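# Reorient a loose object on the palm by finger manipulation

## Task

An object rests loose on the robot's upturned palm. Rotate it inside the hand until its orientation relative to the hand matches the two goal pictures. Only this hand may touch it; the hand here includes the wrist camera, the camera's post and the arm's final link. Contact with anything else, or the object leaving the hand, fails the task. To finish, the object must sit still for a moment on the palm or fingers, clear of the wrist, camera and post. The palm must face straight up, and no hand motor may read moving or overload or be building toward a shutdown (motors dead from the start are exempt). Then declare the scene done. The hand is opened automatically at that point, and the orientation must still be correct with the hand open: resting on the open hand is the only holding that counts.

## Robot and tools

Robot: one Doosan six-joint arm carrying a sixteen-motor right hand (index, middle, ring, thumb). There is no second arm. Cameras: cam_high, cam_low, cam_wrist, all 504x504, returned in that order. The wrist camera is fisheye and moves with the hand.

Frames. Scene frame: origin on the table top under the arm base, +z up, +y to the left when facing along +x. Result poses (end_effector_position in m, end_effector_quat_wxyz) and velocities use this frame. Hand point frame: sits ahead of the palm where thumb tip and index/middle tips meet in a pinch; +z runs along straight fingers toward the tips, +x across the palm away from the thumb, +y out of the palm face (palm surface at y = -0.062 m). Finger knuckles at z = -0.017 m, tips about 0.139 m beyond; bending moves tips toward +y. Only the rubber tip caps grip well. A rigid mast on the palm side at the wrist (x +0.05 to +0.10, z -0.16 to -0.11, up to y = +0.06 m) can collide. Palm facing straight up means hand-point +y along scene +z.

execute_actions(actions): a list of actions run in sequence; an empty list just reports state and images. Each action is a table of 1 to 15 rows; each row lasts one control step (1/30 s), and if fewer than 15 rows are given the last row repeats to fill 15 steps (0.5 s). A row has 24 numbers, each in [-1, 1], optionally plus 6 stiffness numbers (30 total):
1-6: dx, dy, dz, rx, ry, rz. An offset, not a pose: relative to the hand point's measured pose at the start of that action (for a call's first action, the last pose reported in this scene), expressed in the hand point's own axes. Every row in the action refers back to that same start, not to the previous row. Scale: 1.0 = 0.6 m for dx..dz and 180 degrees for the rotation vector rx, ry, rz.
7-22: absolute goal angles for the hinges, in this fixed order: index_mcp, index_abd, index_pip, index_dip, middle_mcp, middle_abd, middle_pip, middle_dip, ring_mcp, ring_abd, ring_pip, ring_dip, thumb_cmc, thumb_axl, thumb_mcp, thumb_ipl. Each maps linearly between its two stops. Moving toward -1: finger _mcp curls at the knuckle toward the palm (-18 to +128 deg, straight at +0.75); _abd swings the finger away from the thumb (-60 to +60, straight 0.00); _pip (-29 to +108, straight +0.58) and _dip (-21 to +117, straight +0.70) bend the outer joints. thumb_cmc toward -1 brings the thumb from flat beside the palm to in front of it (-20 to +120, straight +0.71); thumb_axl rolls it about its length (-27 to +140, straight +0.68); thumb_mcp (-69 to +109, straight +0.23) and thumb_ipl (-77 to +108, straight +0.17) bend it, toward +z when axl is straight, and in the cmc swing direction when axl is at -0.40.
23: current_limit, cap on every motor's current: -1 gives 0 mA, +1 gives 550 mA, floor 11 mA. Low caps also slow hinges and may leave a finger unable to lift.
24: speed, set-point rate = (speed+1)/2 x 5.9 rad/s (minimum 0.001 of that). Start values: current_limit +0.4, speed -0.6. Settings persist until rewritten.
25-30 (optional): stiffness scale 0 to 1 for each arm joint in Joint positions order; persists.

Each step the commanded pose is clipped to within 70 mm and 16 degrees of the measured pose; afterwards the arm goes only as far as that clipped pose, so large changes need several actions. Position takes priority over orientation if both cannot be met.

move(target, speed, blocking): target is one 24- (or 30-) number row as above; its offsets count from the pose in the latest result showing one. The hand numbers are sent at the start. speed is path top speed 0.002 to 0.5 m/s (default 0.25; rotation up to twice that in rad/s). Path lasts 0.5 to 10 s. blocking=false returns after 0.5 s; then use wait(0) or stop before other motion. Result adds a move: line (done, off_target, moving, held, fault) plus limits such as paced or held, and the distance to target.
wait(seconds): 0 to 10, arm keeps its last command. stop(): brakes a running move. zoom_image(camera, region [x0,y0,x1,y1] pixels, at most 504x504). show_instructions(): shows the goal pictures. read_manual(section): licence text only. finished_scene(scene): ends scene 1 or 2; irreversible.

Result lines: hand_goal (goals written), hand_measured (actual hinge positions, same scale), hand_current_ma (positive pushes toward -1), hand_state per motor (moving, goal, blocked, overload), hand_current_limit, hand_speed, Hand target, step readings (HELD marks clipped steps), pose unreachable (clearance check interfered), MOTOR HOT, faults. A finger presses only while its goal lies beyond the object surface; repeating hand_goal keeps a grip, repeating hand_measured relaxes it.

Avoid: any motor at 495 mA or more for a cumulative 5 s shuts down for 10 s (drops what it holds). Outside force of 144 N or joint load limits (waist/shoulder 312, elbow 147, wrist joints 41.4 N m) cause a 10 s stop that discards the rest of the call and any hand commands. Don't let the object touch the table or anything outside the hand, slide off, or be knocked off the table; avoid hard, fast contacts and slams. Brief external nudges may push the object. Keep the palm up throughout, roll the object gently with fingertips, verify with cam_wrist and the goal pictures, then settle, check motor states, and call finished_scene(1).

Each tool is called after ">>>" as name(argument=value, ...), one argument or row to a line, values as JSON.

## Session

>>> show_instructions(
)

>>> execute_actions(
  actions=[],
)

Reference images for this scene: goal picture from the wrist camera place, goal picture looking into the palm.

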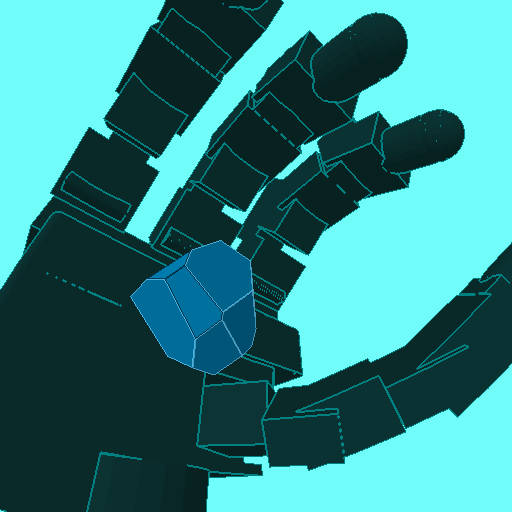

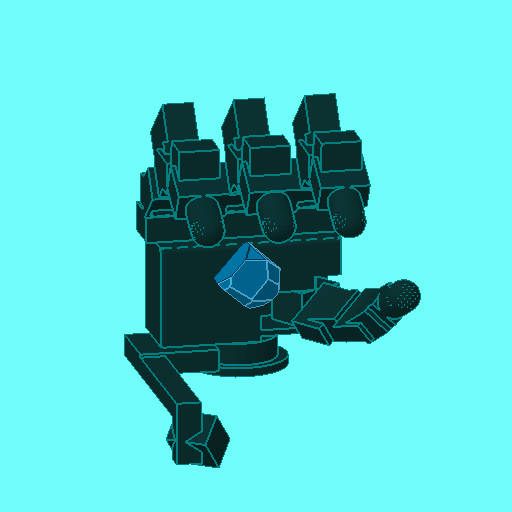

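Scene clock: 0.00 s.
end_effector_position=(+0.7091, +0.0047, +0.5385) hand_goal=(+0.046, +0.000, -0.008, +0.280, +0.046, +0.000, -0.008, +0.280, +0.046, +0.000, -0.008, +0.280, -0.104, +0.266, +0.032, -0.018) hand_measured=(+0.062, +0.000, -0.006, +0.282, +0.062, +0.000, -0.006, +0.282, +0.060, +0.000, -0.006, +0.282, -0.090, +0.270, +0.034, -0.016) hand_current_ma=(+89, +0, +14, +12, +84, +0, +13, +12, +84, +0, +14, +12, +72, +26, +11, +11) hand_state=(goal, goal, goal, goal, goal, goal, goal, goal, goal, goal, goal, goal, goal, goal, goal, goal) hand_current_limit=0.40 hand_speed=-0.60 end_effector_quat_wxyz=(+0.693, +0.709, +0.094, +0.092) end_effector_velocity=(-0.000, -0.000, +0.000) end_effector_angular_velocity=(-0.001, +0.001, -0.001)
Joint positions: [ 0.288  0.414  1.755 -1.522  1.605 -0.97 ]
Joint velocities: [-0.    -0.     0.    -0.     0.001 -0.001]
Hand target: +0.709, +0.005, +0.538; +0.693, +0.709, +0.094, +0.092
Joint stiffness scale: [1. 1. 1. 1. 1. 1.]
camera_calibration (this result's frames):
cam_wrist: T_world_to_cam=[[-0.73348, -0.199277, 0.649843, 0.202251], [-0.610548, 0.61334, -0.501044, 0.653039], [-0.298728, -0.764266, -0.57154, 0.645328], [0, 0, 0, 1]] pos_world=[0.739836, 0.132972, 0.564601]

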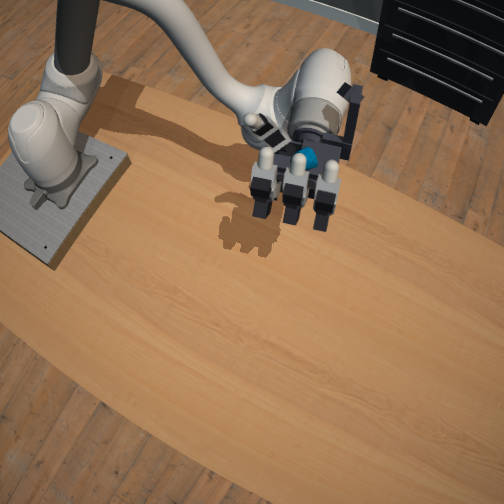

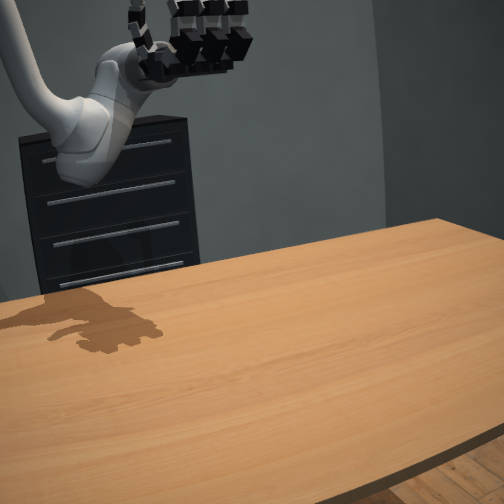

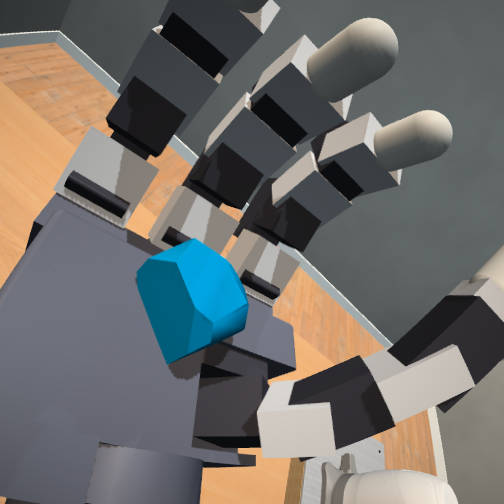

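>>> move(
  target=[0.1,0.25,0.45,0,0,0, 0.6,0,0.5,0.5,0.6,0,0.5,0.5,0.6,0,0.5,0.5,0.5,0.68,0.2,0.17,0.4,-0.5],
  speed=0.15,
)

>>> zoom_image(
  camera="cam_wrist",
  region=[90,200,290,400],
)

Scene clock: 8.03 s.
end_effector_position=(+0.8351, -0.2424, +0.6809) hand_goal=(+0.600, +0.000, +0.500, +0.500, +0.600, +0.000, +0.500, +0.500, +0.600, +0.000, +0.500, +0.500, +0.500, +0.680, +0.200, +0.170) hand_measured=(+0.612, +0.000, +0.500, +0.498, +0.610, +0.000, +0.500, +0.498, +0.610, +0.000, +0.500, +0.498, +0.512, +0.678, +0.200, +0.168) hand_current_ma=(+63, +0, +5, -11, +59, +0, +5, -11, +60, +0, +5, -11, +59, -12, -5, -12) hand_state=(goal, goal, goal, goal, goal, goal, goal, goal, goal, goal, goal, goal, goal, goal, goal, goal) hand_current_limit=0.40 hand_speed=-0.50 end_effector_quat_wxyz=(+0.692, +0.710, +0.091, +0.090) end_effector_velocity=(+0.001, -0.001, +0.000) end_effector_angular_velocity=(+0.000, -0.000, +0.000)
Joint positions: [-0.062  0.429  1.446 -1.637  1.289 -1.258]
Joint velocities: [-0.001  0.001 -0.002  0.    -0.001 -0.001]
Hand target: +0.838, -0.244, +0.682; +0.692, +0.709, +0.094, +0.092
Off the commanded pose: 0.004 m, 0 deg.
Joint stiffness scale: [1. 1. 1. 1. 1. 1.]
move: off_target
camera_calibration (this result's frames):
cam_wrist: T_world_to_cam=[[-0.735409, -0.19556, 0.648791, 0.156083], [-0.60606, 0.618076, -0.500673, 0.949999], [-0.303091, -0.761406, -0.57306, 0.580944], [0, 0, 0, 1]] pos_world=[0.866621, -0.114314, 0.707289]

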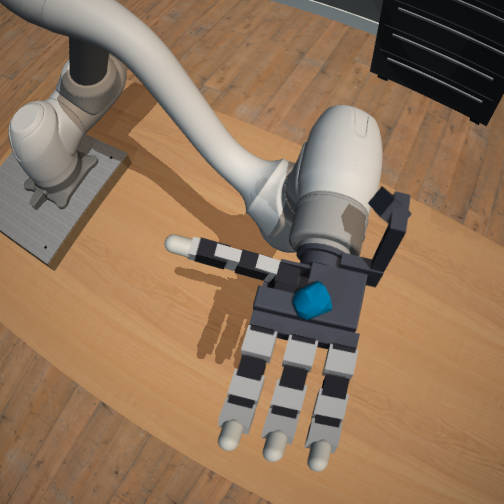

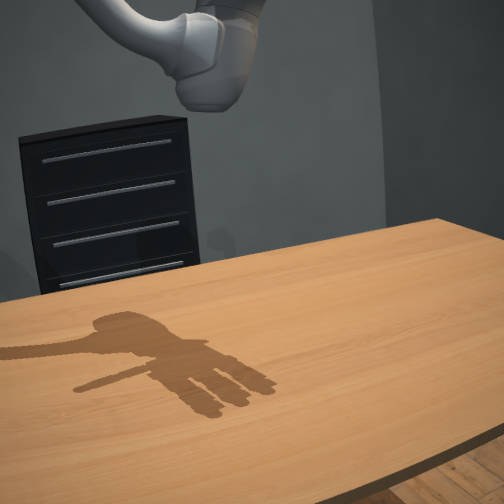

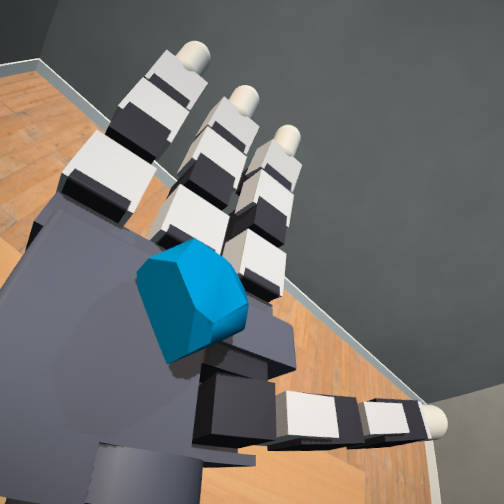

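Region (90, 200, 290, 400) of cam_wrist's 504x504 image, scaled by 2.520, with more detail than that image has.

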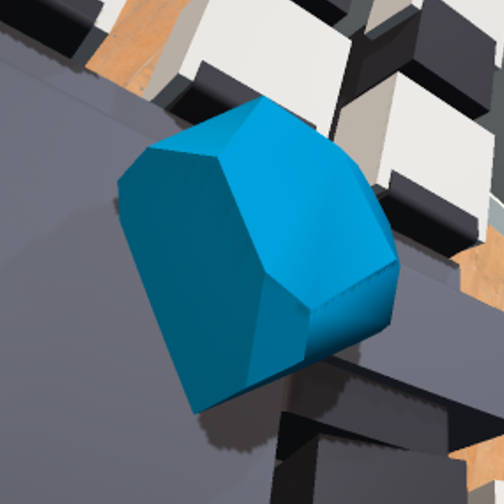

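>>> zoom_image(
  camera="cam_high",
  region=[250,240,370,360],
)

Region (250, 240, 370, 360) of cam_high's 504x504 image, scaled by 4.200, with more detail than that image has.

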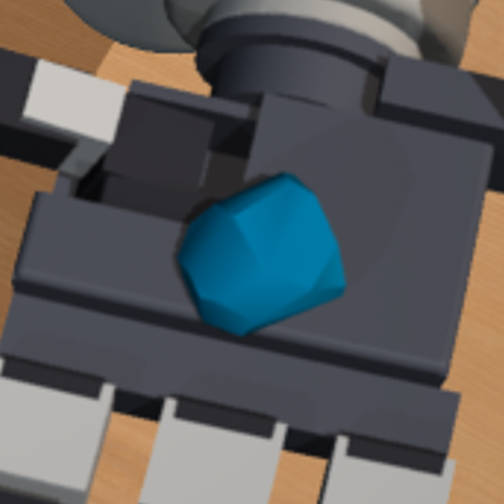

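>>> move(
  target=[0,0,0,0.09,0,0.07, -0.3,0,0.5,0.5,0.75,0,0.1,0.3,0.75,0,0.1,0.3,0.0,0.68,-0.5,-0.3,0.4,-0.3],
  speed=0.08,
)

>>> zoom_image(
  camera="cam_high",
  region=[220,220,400,400],
)

Scene clock: 37.13 s.
end_effector_position=(+0.8329, -0.2443, +0.6779) hand_goal=(-0.300, +0.000, +0.500, +0.500, +0.750, +0.000, +0.100, +0.300, +0.750, +0.000, +0.100, +0.300, +0.000, +0.680, -0.500, -0.300) hand_measured=(-0.260, +0.000, +0.502, +0.498, +0.760, +0.000, +0.108, +0.304, +0.760, +0.000, +0.108, +0.304, +0.016, +0.702, -0.438, -0.290) hand_current_ma=(+217, +0, +6, -10, +53, +0, +42, +17, +53, +0, +44, +17, +85, +134, +385, +66) hand_state=(blocked, goal, goal, goal, goal, goal, goal, goal, goal, goal, goal, goal, goal, blocked, blocked, goal) hand_current_limit=0.40 hand_speed=-0.30 end_effector_quat_wxyz=(+0.575, +0.805, +0.023, +0.146) end_effector_velocity=(+0.000, +0.000, -0.001) end_effector_angular_velocity=(+0.011, -0.002, -0.001)
Joint positions: [-0.047  0.412  1.332 -1.311  1.242 -1.266]
Joint velocities: [ 0.     0.    -0.004  0.012 -0.001 -0.001]
Hand target: +0.835, -0.242, +0.681; +0.572, +0.806, +0.025, +0.151
Off the commanded pose: 0.004 m, 1 deg.
Joint stiffness scale: [1. 1. 1. 1. 1. 1.]
move: off_target
camera_calibration (this result's frames):
cam_wrist: T_world_to_cam=[[-0.815425, -0.362984, 0.450915, 0.315993], [-0.536456, 0.766523, -0.353069, 0.826645], [-0.217478, -0.529797, -0.819767, 0.729635], [0, 0, 0, 1]] pos_world=[0.859807, -0.132384, 0.747507]

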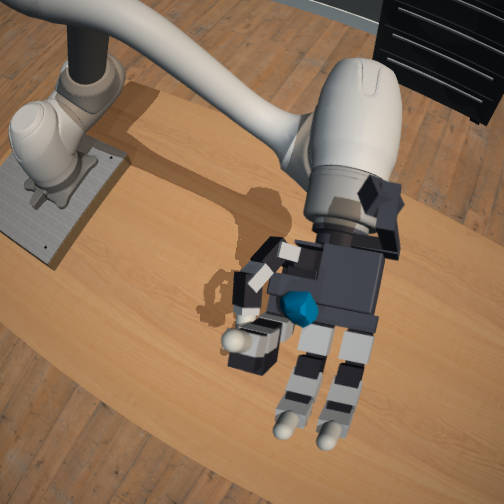

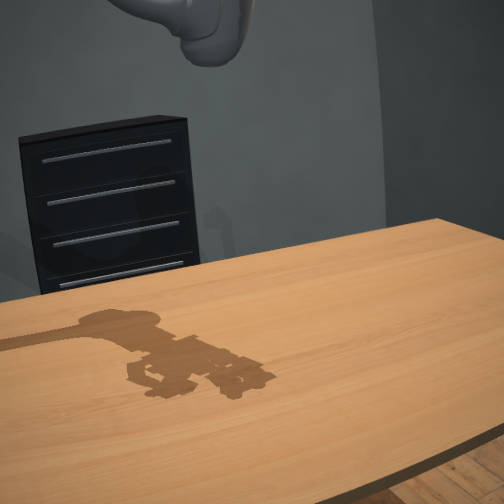

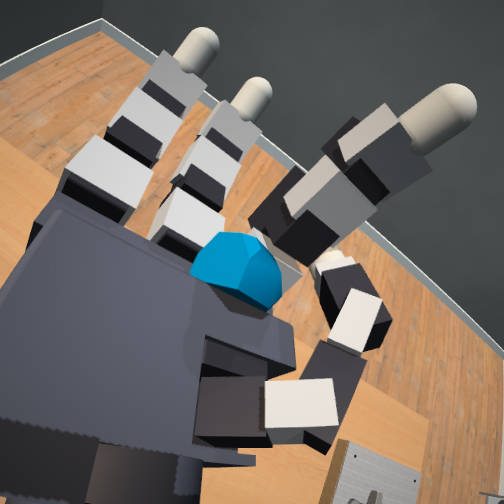

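Region (220, 220, 400, 400) of cam_high's 504x504 image, scaled by 2.800, with more detail than that image has.

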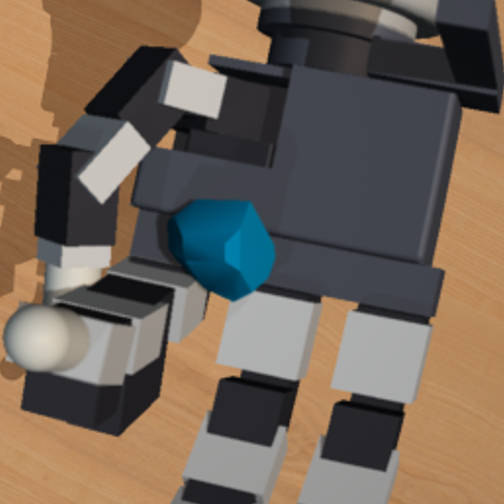

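Level and look.

>>> move(
  target=[0,0,0,-0.093,0,-0.068, -0.3,0,0.5,0.5,0.75,0,0.1,0.3,0.75,0,0.1,0.3,0.5,0.68,0.2,0.17,0.4,-0.3],
  speed=0.1,
)

>>> zoom_image(
  camera="cam_high",
  region=[230,250,370,390],
)

>>> zoom_image(
  camera="cam_wrist",
  region=[140,180,340,380],
)

Scene clock: 44.10 s.
end_effector_position=(+0.8348, -0.2427, +0.6806) hand_goal=(-0.300, +0.000, +0.500, +0.500, +0.750, +0.000, +0.100, +0.300, +0.750, +0.000, +0.100, +0.300, +0.500, +0.680, +0.200, +0.170) hand_measured=(-0.288, +0.000, +0.502, +0.498, +0.760, +0.000, +0.108, +0.304, +0.760, +0.000, +0.108, +0.304, +0.510, +0.682, +0.198, +0.168) hand_current_ma=(+64, +0, +6, -10, +53, +0, +41, +17, +53, +0, +43, +17, +55, +18, -17, -15) hand_state=(goal, goal, goal, goal, goal, goal, goal, goal, goal, goal, goal, goal, goal, goal, goal, goal) hand_current_limit=0.40 hand_speed=-0.30 end_effector_quat_wxyz=(+0.695, +0.708, +0.088, +0.090) end_effector_velocity=(-0.001, +0.000, +0.002) end_effector_angular_velocity=(-0.010, +0.001, -0.001)
Joint positions: [-0.063  0.432  1.446 -1.645  1.294 -1.25 ]
Joint velocities: [-0.001 -0.     0.002 -0.01   0.003  0.001]
Hand target: +0.833, -0.244, +0.678; +0.698, +0.706, +0.087, +0.086
Off the commanded pose: 0.004 m, 1 deg.
Joint stiffness scale: [1. 1. 1. 1. 1. 1.]
move: off_target
camera_calibration (this result's frames):
cam_wrist: T_world_to_cam=[[-0.739559, -0.188869, 0.64605, 0.16301], [-0.601308, 0.616692, -0.508055, 0.950669], [-0.302458, -0.764212, -0.569649, 0.576877], [0, 0, 0, 1]] pos_world=[0.866682, -0.114626, 0.706296]

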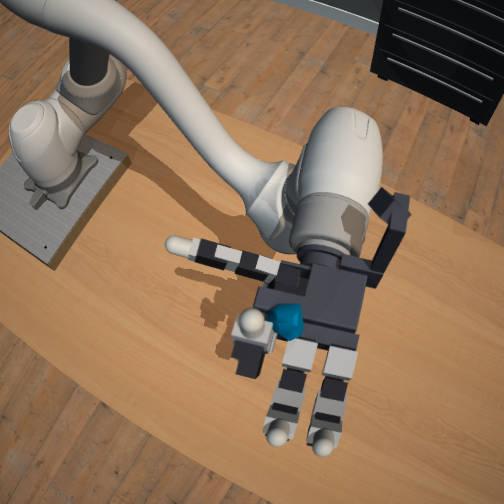

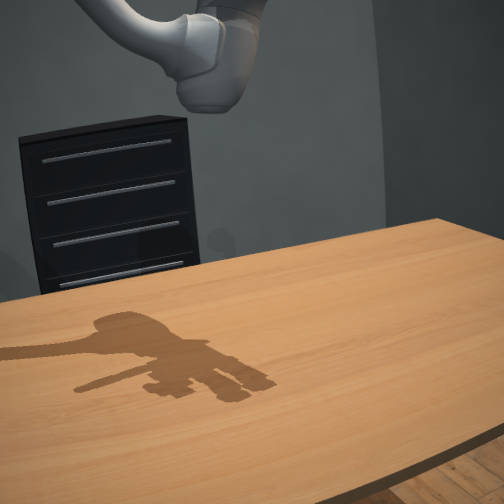

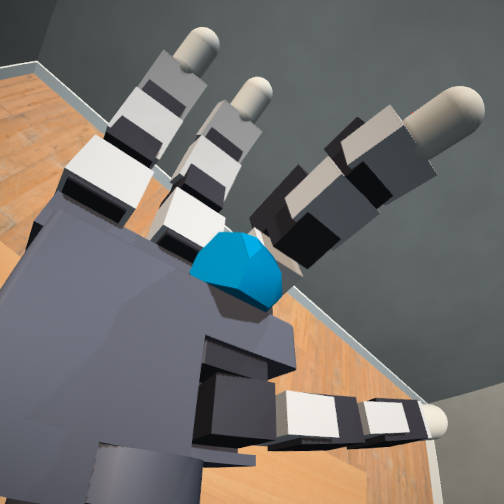

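Region (230, 250, 370, 390) of cam_high's 504x504 image, scaled by 3.600, with more detail than that image has.

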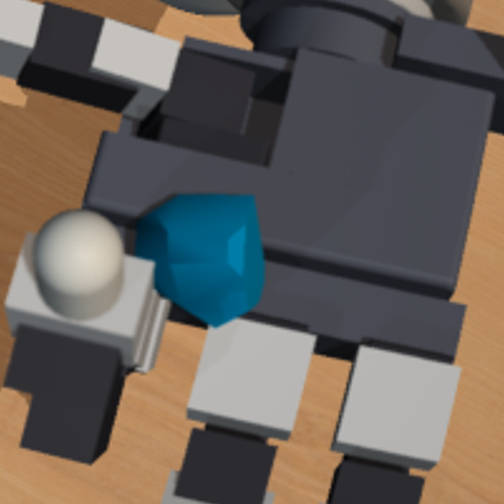

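Region (140, 180, 340, 380) of cam_wrist's 504x504 image, scaled by 2.520, with more detail than that image has.

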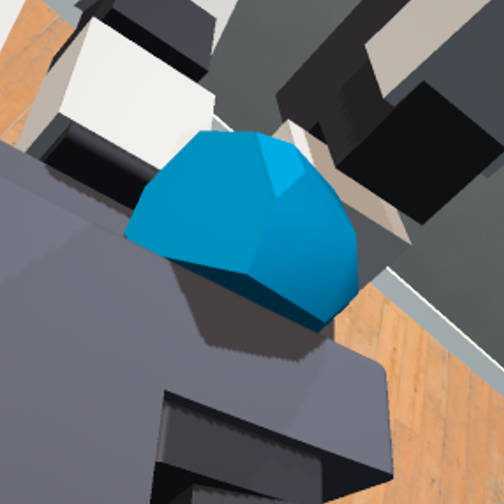

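>>> move(
  target=[0,0,0,0,0,0, -0.9,0,0.5,0.5,-0.3,0,0.5,0.5,0.6,0,0.5,0.5,0.5,0.68,0.2,0.17,0.4,-0.6],
)

>>> move(
  target=[0,0,0,0,0,0, 0.6,0,0.5,0.5,0.6,0,0.5,0.5,0.6,0,0.5,0.5,0.5,0.68,0.2,0.17,0.4,-0.2],
)

>>> zoom_image(
  camera="cam_high",
  region=[230,250,370,390],
)

>>> zoom_image(
  camera="cam_wrist",
  region=[120,200,320,400],
)

Scene clock: 52.97 s.
end_effector_position=(+0.8348, -0.2427, +0.6807) hand_goal=(-0.900, +0.000, +0.500, +0.500, -0.300, +0.000, +0.500, +0.500, +0.600, +0.000, +0.500, +0.500, +0.500, +0.680, +0.200, +0.170) hand_measured=(-0.904, +0.000, +0.500, +0.498, -0.288, +0.000, +0.500, +0.498, +0.624, +0.000, +0.500, +0.498, +0.510, +0.682, +0.198, +0.168) hand_current_ma=(-17, +0, +4, -10, +63, +0, +1, -11, +140, +0, +3, -11, +55, +18, -17, -15) hand_state=(goal, goal, goal, goal, goal, goal, goal, goal, blocked, goal, goal, goal, goal, goal, goal, goal) hand_current_limit=0.40 hand_speed=-0.60 end_effector_quat_wxyz=(+0.696, +0.707, +0.089, +0.090) end_effector_velocity=(-0.000, +0.000, +0.000) end_effector_angular_velocity=(+0.000, -0.001, +0.001)
Joint positions: [-0.063  0.432  1.446 -1.646  1.294 -1.25 ]
Joint velocities: [ 0.    -0.001  0.    -0.    -0.001  0.001]
Hand target: +0.835, -0.243, +0.681; +0.695, +0.708, +0.088, +0.090
Off the commanded pose: 0.000 m, 0 deg.
Joint stiffness scale: [1. 1. 1. 1. 1. 1.]
move: done
camera_calibration (this result's frames):
cam_wrist: T_world_to_cam=[[-0.739462, -0.188311, 0.646325, 0.162798], [-0.601406, 0.616199, -0.508537, 0.950994], [-0.302502, -0.764747, -0.568907, 0.576379], [0, 0, 0, 1]] pos_world=[0.866672, -0.11456, 0.706301]

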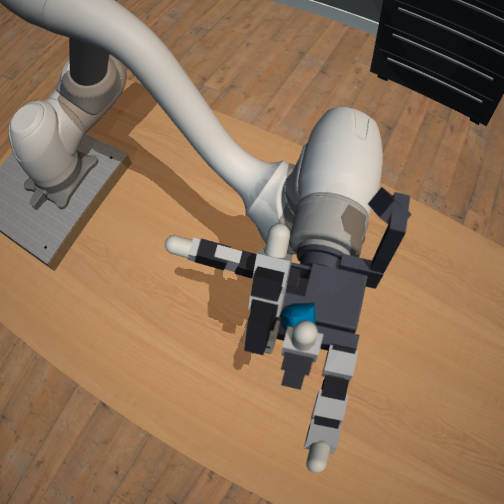

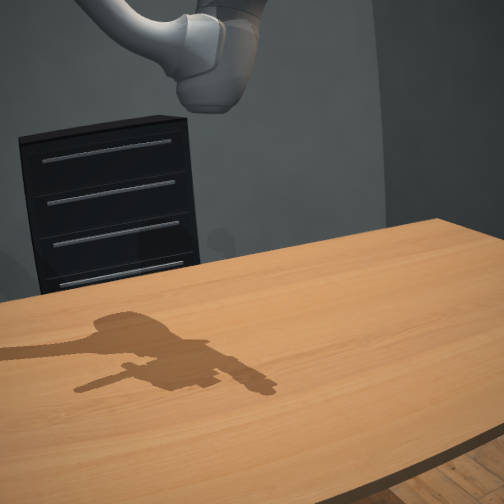

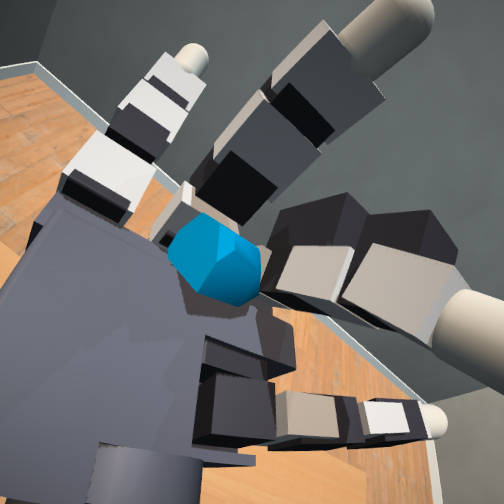

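Scene clock: 54.33 s.
end_effector_position=(+0.8348, -0.2427, +0.6807) hand_goal=(+0.600, +0.000, +0.500, +0.500, +0.600, +0.000, +0.500, +0.500, +0.600, +0.000, +0.500, +0.500, +0.500, +0.680, +0.200, +0.170) hand_measured=(+0.610, +0.000, +0.502, +0.498, +0.610, +0.000, +0.500, +0.498, +0.624, +0.000, +0.500, +0.498, +0.510, +0.682, +0.198, +0.168) hand_current_ma=(+58, +0, +5, -10, +55, +0, +5, -11, +140, +0, +3, -11, +55, +18, -17, -15) hand_state=(goal, goal, goal, goal, goal, goal, goal, goal, blocked, goal, goal, goal, goal, goal, goal, goal) hand_current_limit=0.40 hand_speed=-0.20 end_effector_quat_wxyz=(+0.696, +0.707, +0.089, +0.090) end_effector_velocity=(-0.000, +0.000, +0.000) end_effector_angular_velocity=(-0.000, -0.000, -0.000)
Joint positions: [-0.063  0.432  1.446 -1.646  1.294 -1.25 ]
Joint velocities: [ 0.    -0.     0.    -0.     0.001  0.   ]
Hand target: +0.835, -0.243, +0.681; +0.696, +0.707, +0.089, +0.090
Off the commanded pose: 0.000 m, 0 deg.
Joint stiffness scale: [1. 1. 1. 1. 1. 1.]
move: done
camera_calibration (this result's frames):
cam_wrist: T_world_to_cam=[[-0.739461, -0.188311, 0.646325, 0.162797], [-0.601406, 0.616199, -0.508537, 0.950994], [-0.302502, -0.764747, -0.568907, 0.576379], [0, 0, 0, 1]] pos_world=[0.866672, -0.11456, 0.706301]

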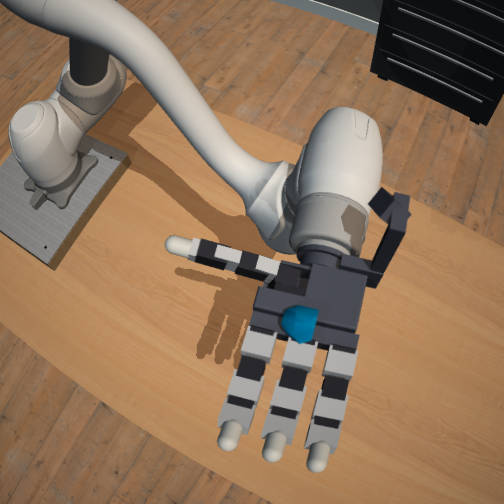

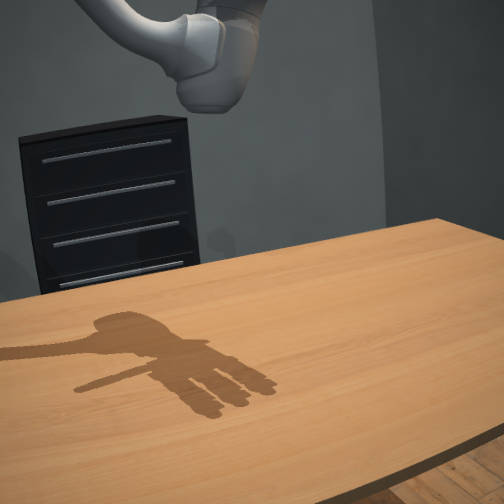

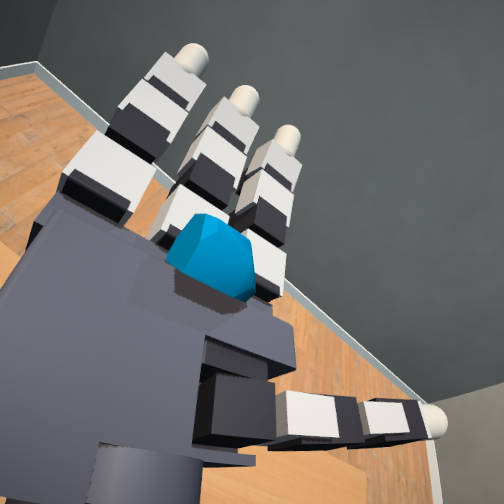

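Region (230, 250, 370, 390) of cam_high's 504x504 image, scaled by 3.600, with more detail than that image has.

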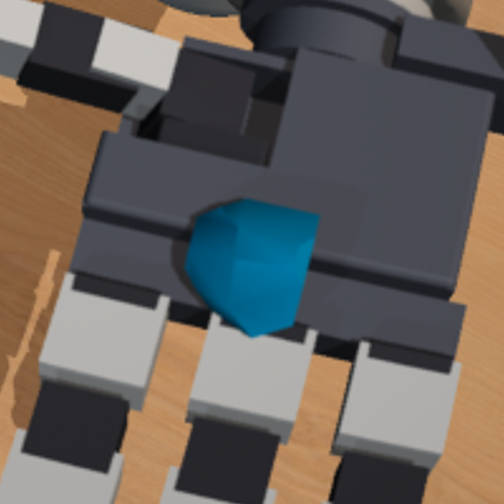

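Region (120, 200, 320, 400) of cam_wrist's 504x504 image, scaled by 2.520, with more detail than that image has.

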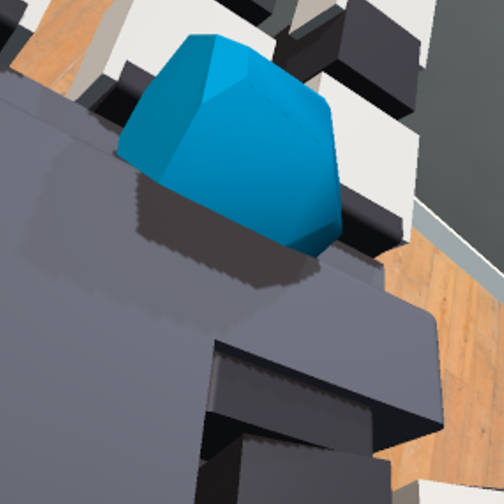

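>>> move(
  target=[0,0,0,0,0,0, 0.6,0,0.5,0.5,-1,0,0.5,0.5,0.6,0,0.5,0.5,0.5,0.68,0.2,0.17,0.4,-0.6],
)

>>> move(
  target=[0,0,0,0,0,0, 0.6,0,0.5,0.5,0.6,0,0.5,0.5,0.6,0,0.5,0.5,0.5,0.68,0.2,0.17,0.4,-0.2],
)

>>> zoom_image(
  camera="cam_high",
  region=[230,250,370,390],
)

>>> zoom_image(
  camera="cam_wrist",
  region=[120,200,320,400],
)

Scene clock: 73.10 s.
end_effector_position=(+0.8348, -0.2427, +0.6807) hand_goal=(+0.600, +0.000, +0.500, +0.500, -1.000, +0.000, +0.500, +0.500, +0.600, +0.000, +0.500, +0.500, +0.500, +0.680, +0.200, +0.170) hand_measured=(+0.610, +0.000, +0.502, +0.498, -0.462, +0.000, +0.500, +0.498, +0.624, +0.000, +0.500, +0.498, +0.510, +0.682, +0.198, +0.168) hand_current_ma=(+58, +0, +5, -10, +385, +0, +6, -11, +140, +0, +3, -11, +55, +18, -17, -15) hand_state=(goal, goal, goal, goal, blocked, goal, goal, goal, blocked, goal, goal, goal, goal, goal, goal, goal) hand_current_limit=0.40 hand_speed=-0.60 end_effector_quat_wxyz=(+0.696, +0.707, +0.089, +0.090) end_effector_velocity=(-0.000, -0.000, -0.000) end_effector_angular_velocity=(-0.000, +0.000, -0.000)
Joint positions: [-0.063  0.432  1.446 -1.646  1.294 -1.25 ]
Joint velocities: [-0. -0.  0. -0.  0.  0.]
Hand target: +0.835, -0.243, +0.681; +0.696, +0.707, +0.089, +0.090
Off the commanded pose: 0.000 m, 0 deg.
Joint stiffness scale: [1. 1. 1. 1. 1. 1.]
move: done
camera_calibration (this result's frames):
cam_wrist: T_world_to_cam=[[-0.739462, -0.188311, 0.646325, 0.162798], [-0.601406, 0.616199, -0.508537, 0.950994], [-0.302502, -0.764747, -0.568907, 0.576379], [0, 0, 0, 1]] pos_world=[0.866672, -0.11456, 0.706301]

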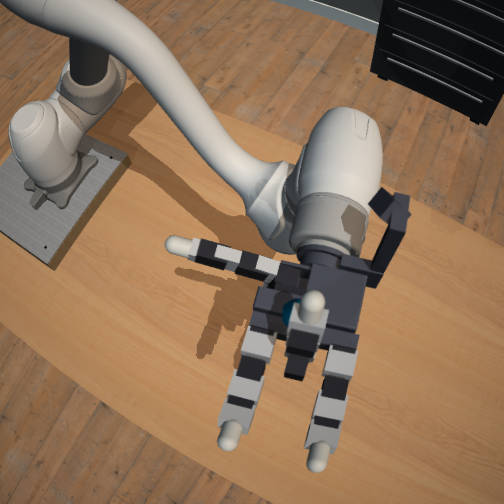

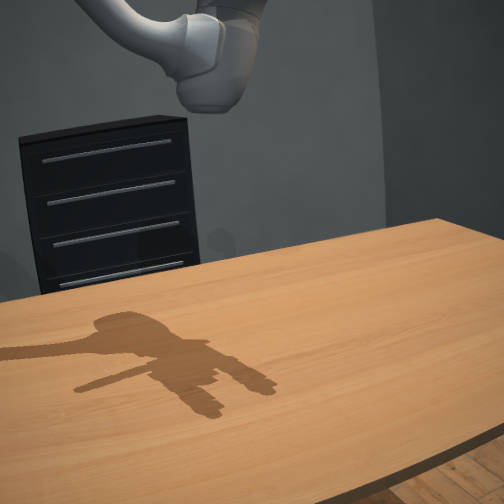

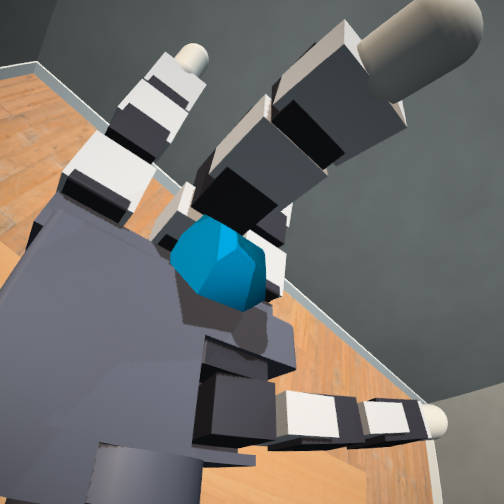

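Scene clock: 74.13 s.
end_effector_position=(+0.8348, -0.2427, +0.6807) hand_goal=(+0.600, +0.000, +0.500, +0.500, +0.600, +0.000, +0.500, +0.500, +0.600, +0.000, +0.500, +0.500, +0.500, +0.680, +0.200, +0.170) hand_measured=(+0.610, +0.000, +0.502, +0.498, +0.610, +0.000, +0.502, +0.498, +0.624, +0.000, +0.500, +0.498, +0.510, +0.682, +0.198, +0.168) hand_current_ma=(+58, +0, +5, -10, +54, +0, +7, -10, +140, +0, +3, -11, +55, +18, -17, -15) hand_state=(goal, goal, goal, goal, goal, goal, goal, goal, blocked, goal, goal, goal, goal, goal, goal, goal) hand_current_limit=0.40 hand_speed=-0.20 end_effector_quat_wxyz=(+0.696, +0.707, +0.089, +0.090) end_effector_velocity=(+0.000, -0.000, -0.001) end_effector_angular_velocity=(-0.000, +0.002, -0.001)
Joint positions: [-0.063  0.432  1.446 -1.646  1.294 -1.25 ]
Joint velocities: [ 0.     0.001  0.001 -0.     0.001 -0.   ]
Hand target: +0.835, -0.243, +0.681; +0.696, +0.707, +0.089, +0.090
Off the commanded pose: 0.000 m, 0 deg.
Joint stiffness scale: [1. 1. 1. 1. 1. 1.]
move: done
camera_calibration (this result's frames):
cam_wrist: T_world_to_cam=[[-0.739461, -0.188311, 0.646325, 0.162797], [-0.601406, 0.616199, -0.508536, 0.950994], [-0.302502, -0.764747, -0.568907, 0.576379], [0, 0, 0, 1]] pos_world=[0.866672, -0.114561, 0.706301]

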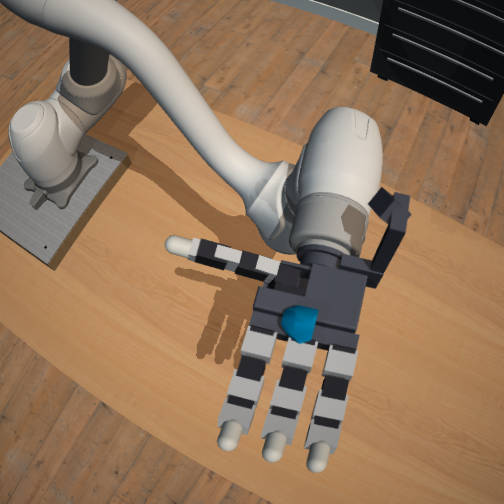

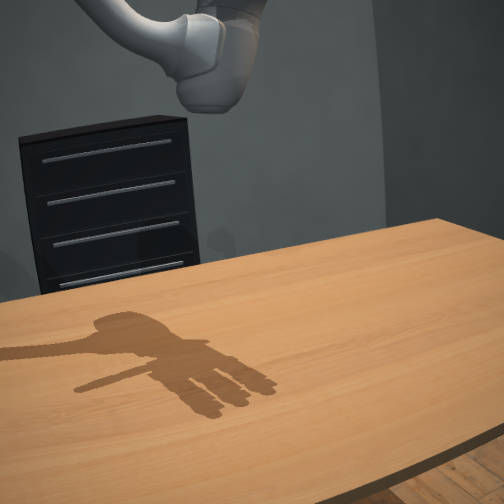

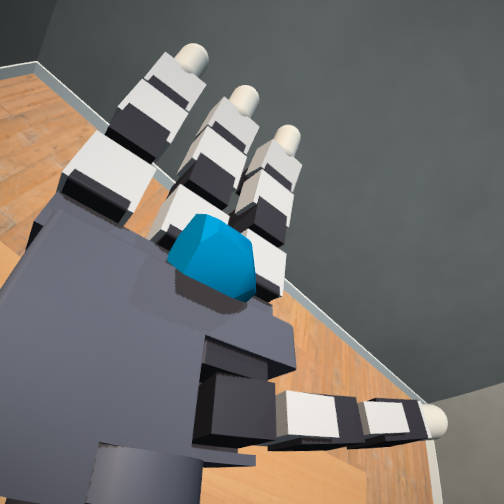

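Region (230, 250, 370, 390) of cam_high's 504x504 image, scaled by 3.600, with more detail than that image has.

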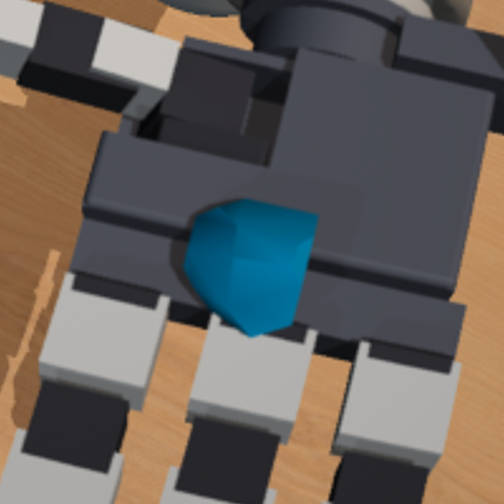

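Region (120, 200, 320, 400) of cam_wrist's 504x504 image, scaled by 2.520, with more detail than that image has.

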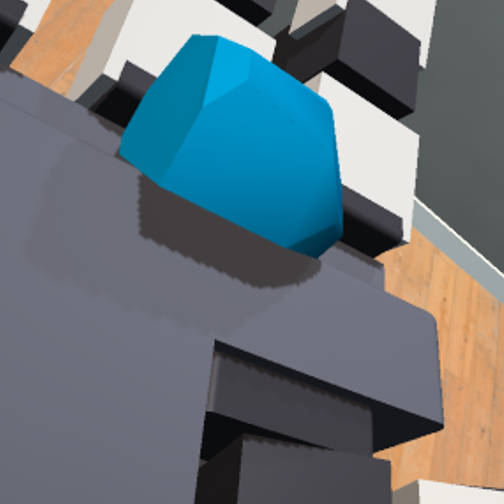

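>>> move(
  target=[0,0,0,-0.15,0,0, 0.6,0,0.5,0.5,-0.35,0,-0.6,-0.2,0.6,0,0.5,0.5,-0.45,0.68,0.2,0.17,0.4,-0.2],
  speed=0.1,
)

Scene clock: 83.07 s.
end_effector_position=(+0.8365, -0.2420, +0.6834) hand_goal=(+0.600, +0.000, +0.500, +0.500, -0.350, +0.000, -0.600, -0.200, +0.600, +0.000, +0.500, +0.500, -0.450, +0.680, +0.200, +0.170) hand_measured=(+0.612, +0.000, +0.502, +0.498, -0.352, +0.000, -0.600, -0.198, +0.622, +0.000, +0.500, +0.498, -0.444, +0.682, +0.200, +0.168) hand_current_ma=(+61, +0, +5, -10, -6, +0, -2, +11, +123, +0, +4, -11, +35, +14, +1, -10) hand_state=(goal, goal, goal, goal, goal, goal, goal, goal, blocked, goal, goal, goal, goal, goal, goal, goal) hand_current_limit=0.40 hand_speed=-0.20 end_effector_quat_wxyz=(+0.839, +0.528, +0.066, +0.111) end_effector_velocity=(-0.000, +0.001, +0.000) end_effector_angular_velocity=(-0.010, -0.003, +0.000)
Joint positions: [-0.137  0.522  1.503 -2.134  1.476 -0.997]
Joint velocities: [-0.002  0.002  0.001 -0.01   0.005  0.004]
Hand target: +0.835, -0.243, +0.681; +0.841, +0.525, +0.065, +0.108
Off the commanded pose: 0.003 m, 0 deg.
Joint stiffness scale: [1. 1. 1. 1. 1. 1.]
move: done
camera_calibration (this result's frames):
cam_wrist: T_world_to_cam=[[-0.813628, 0.0887919, 0.574566, 0.34055], [-0.523679, 0.317331, -0.790608, 1.00834], [-0.252527, -0.944149, -0.211691, 0.249545], [0, 0, 0, 1]] pos_world=[0.868144, -0.114607, 0.654359]

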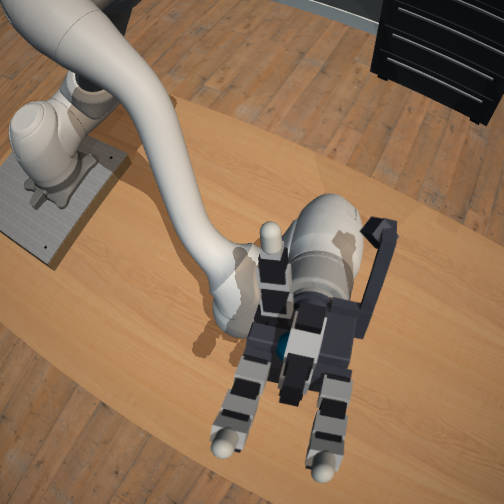

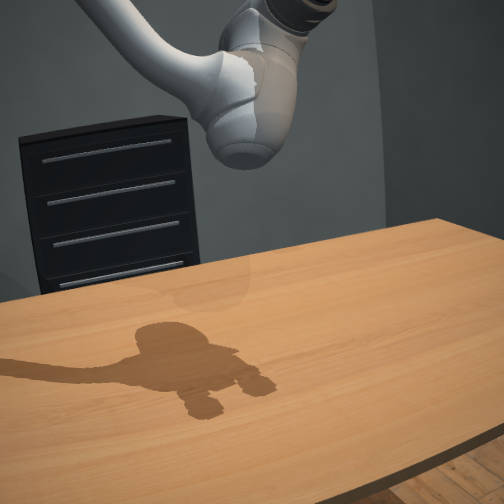

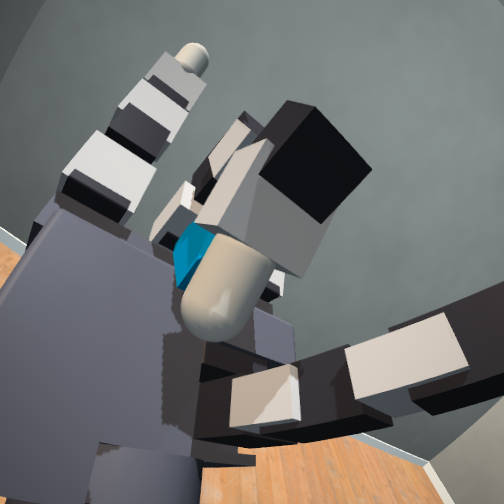

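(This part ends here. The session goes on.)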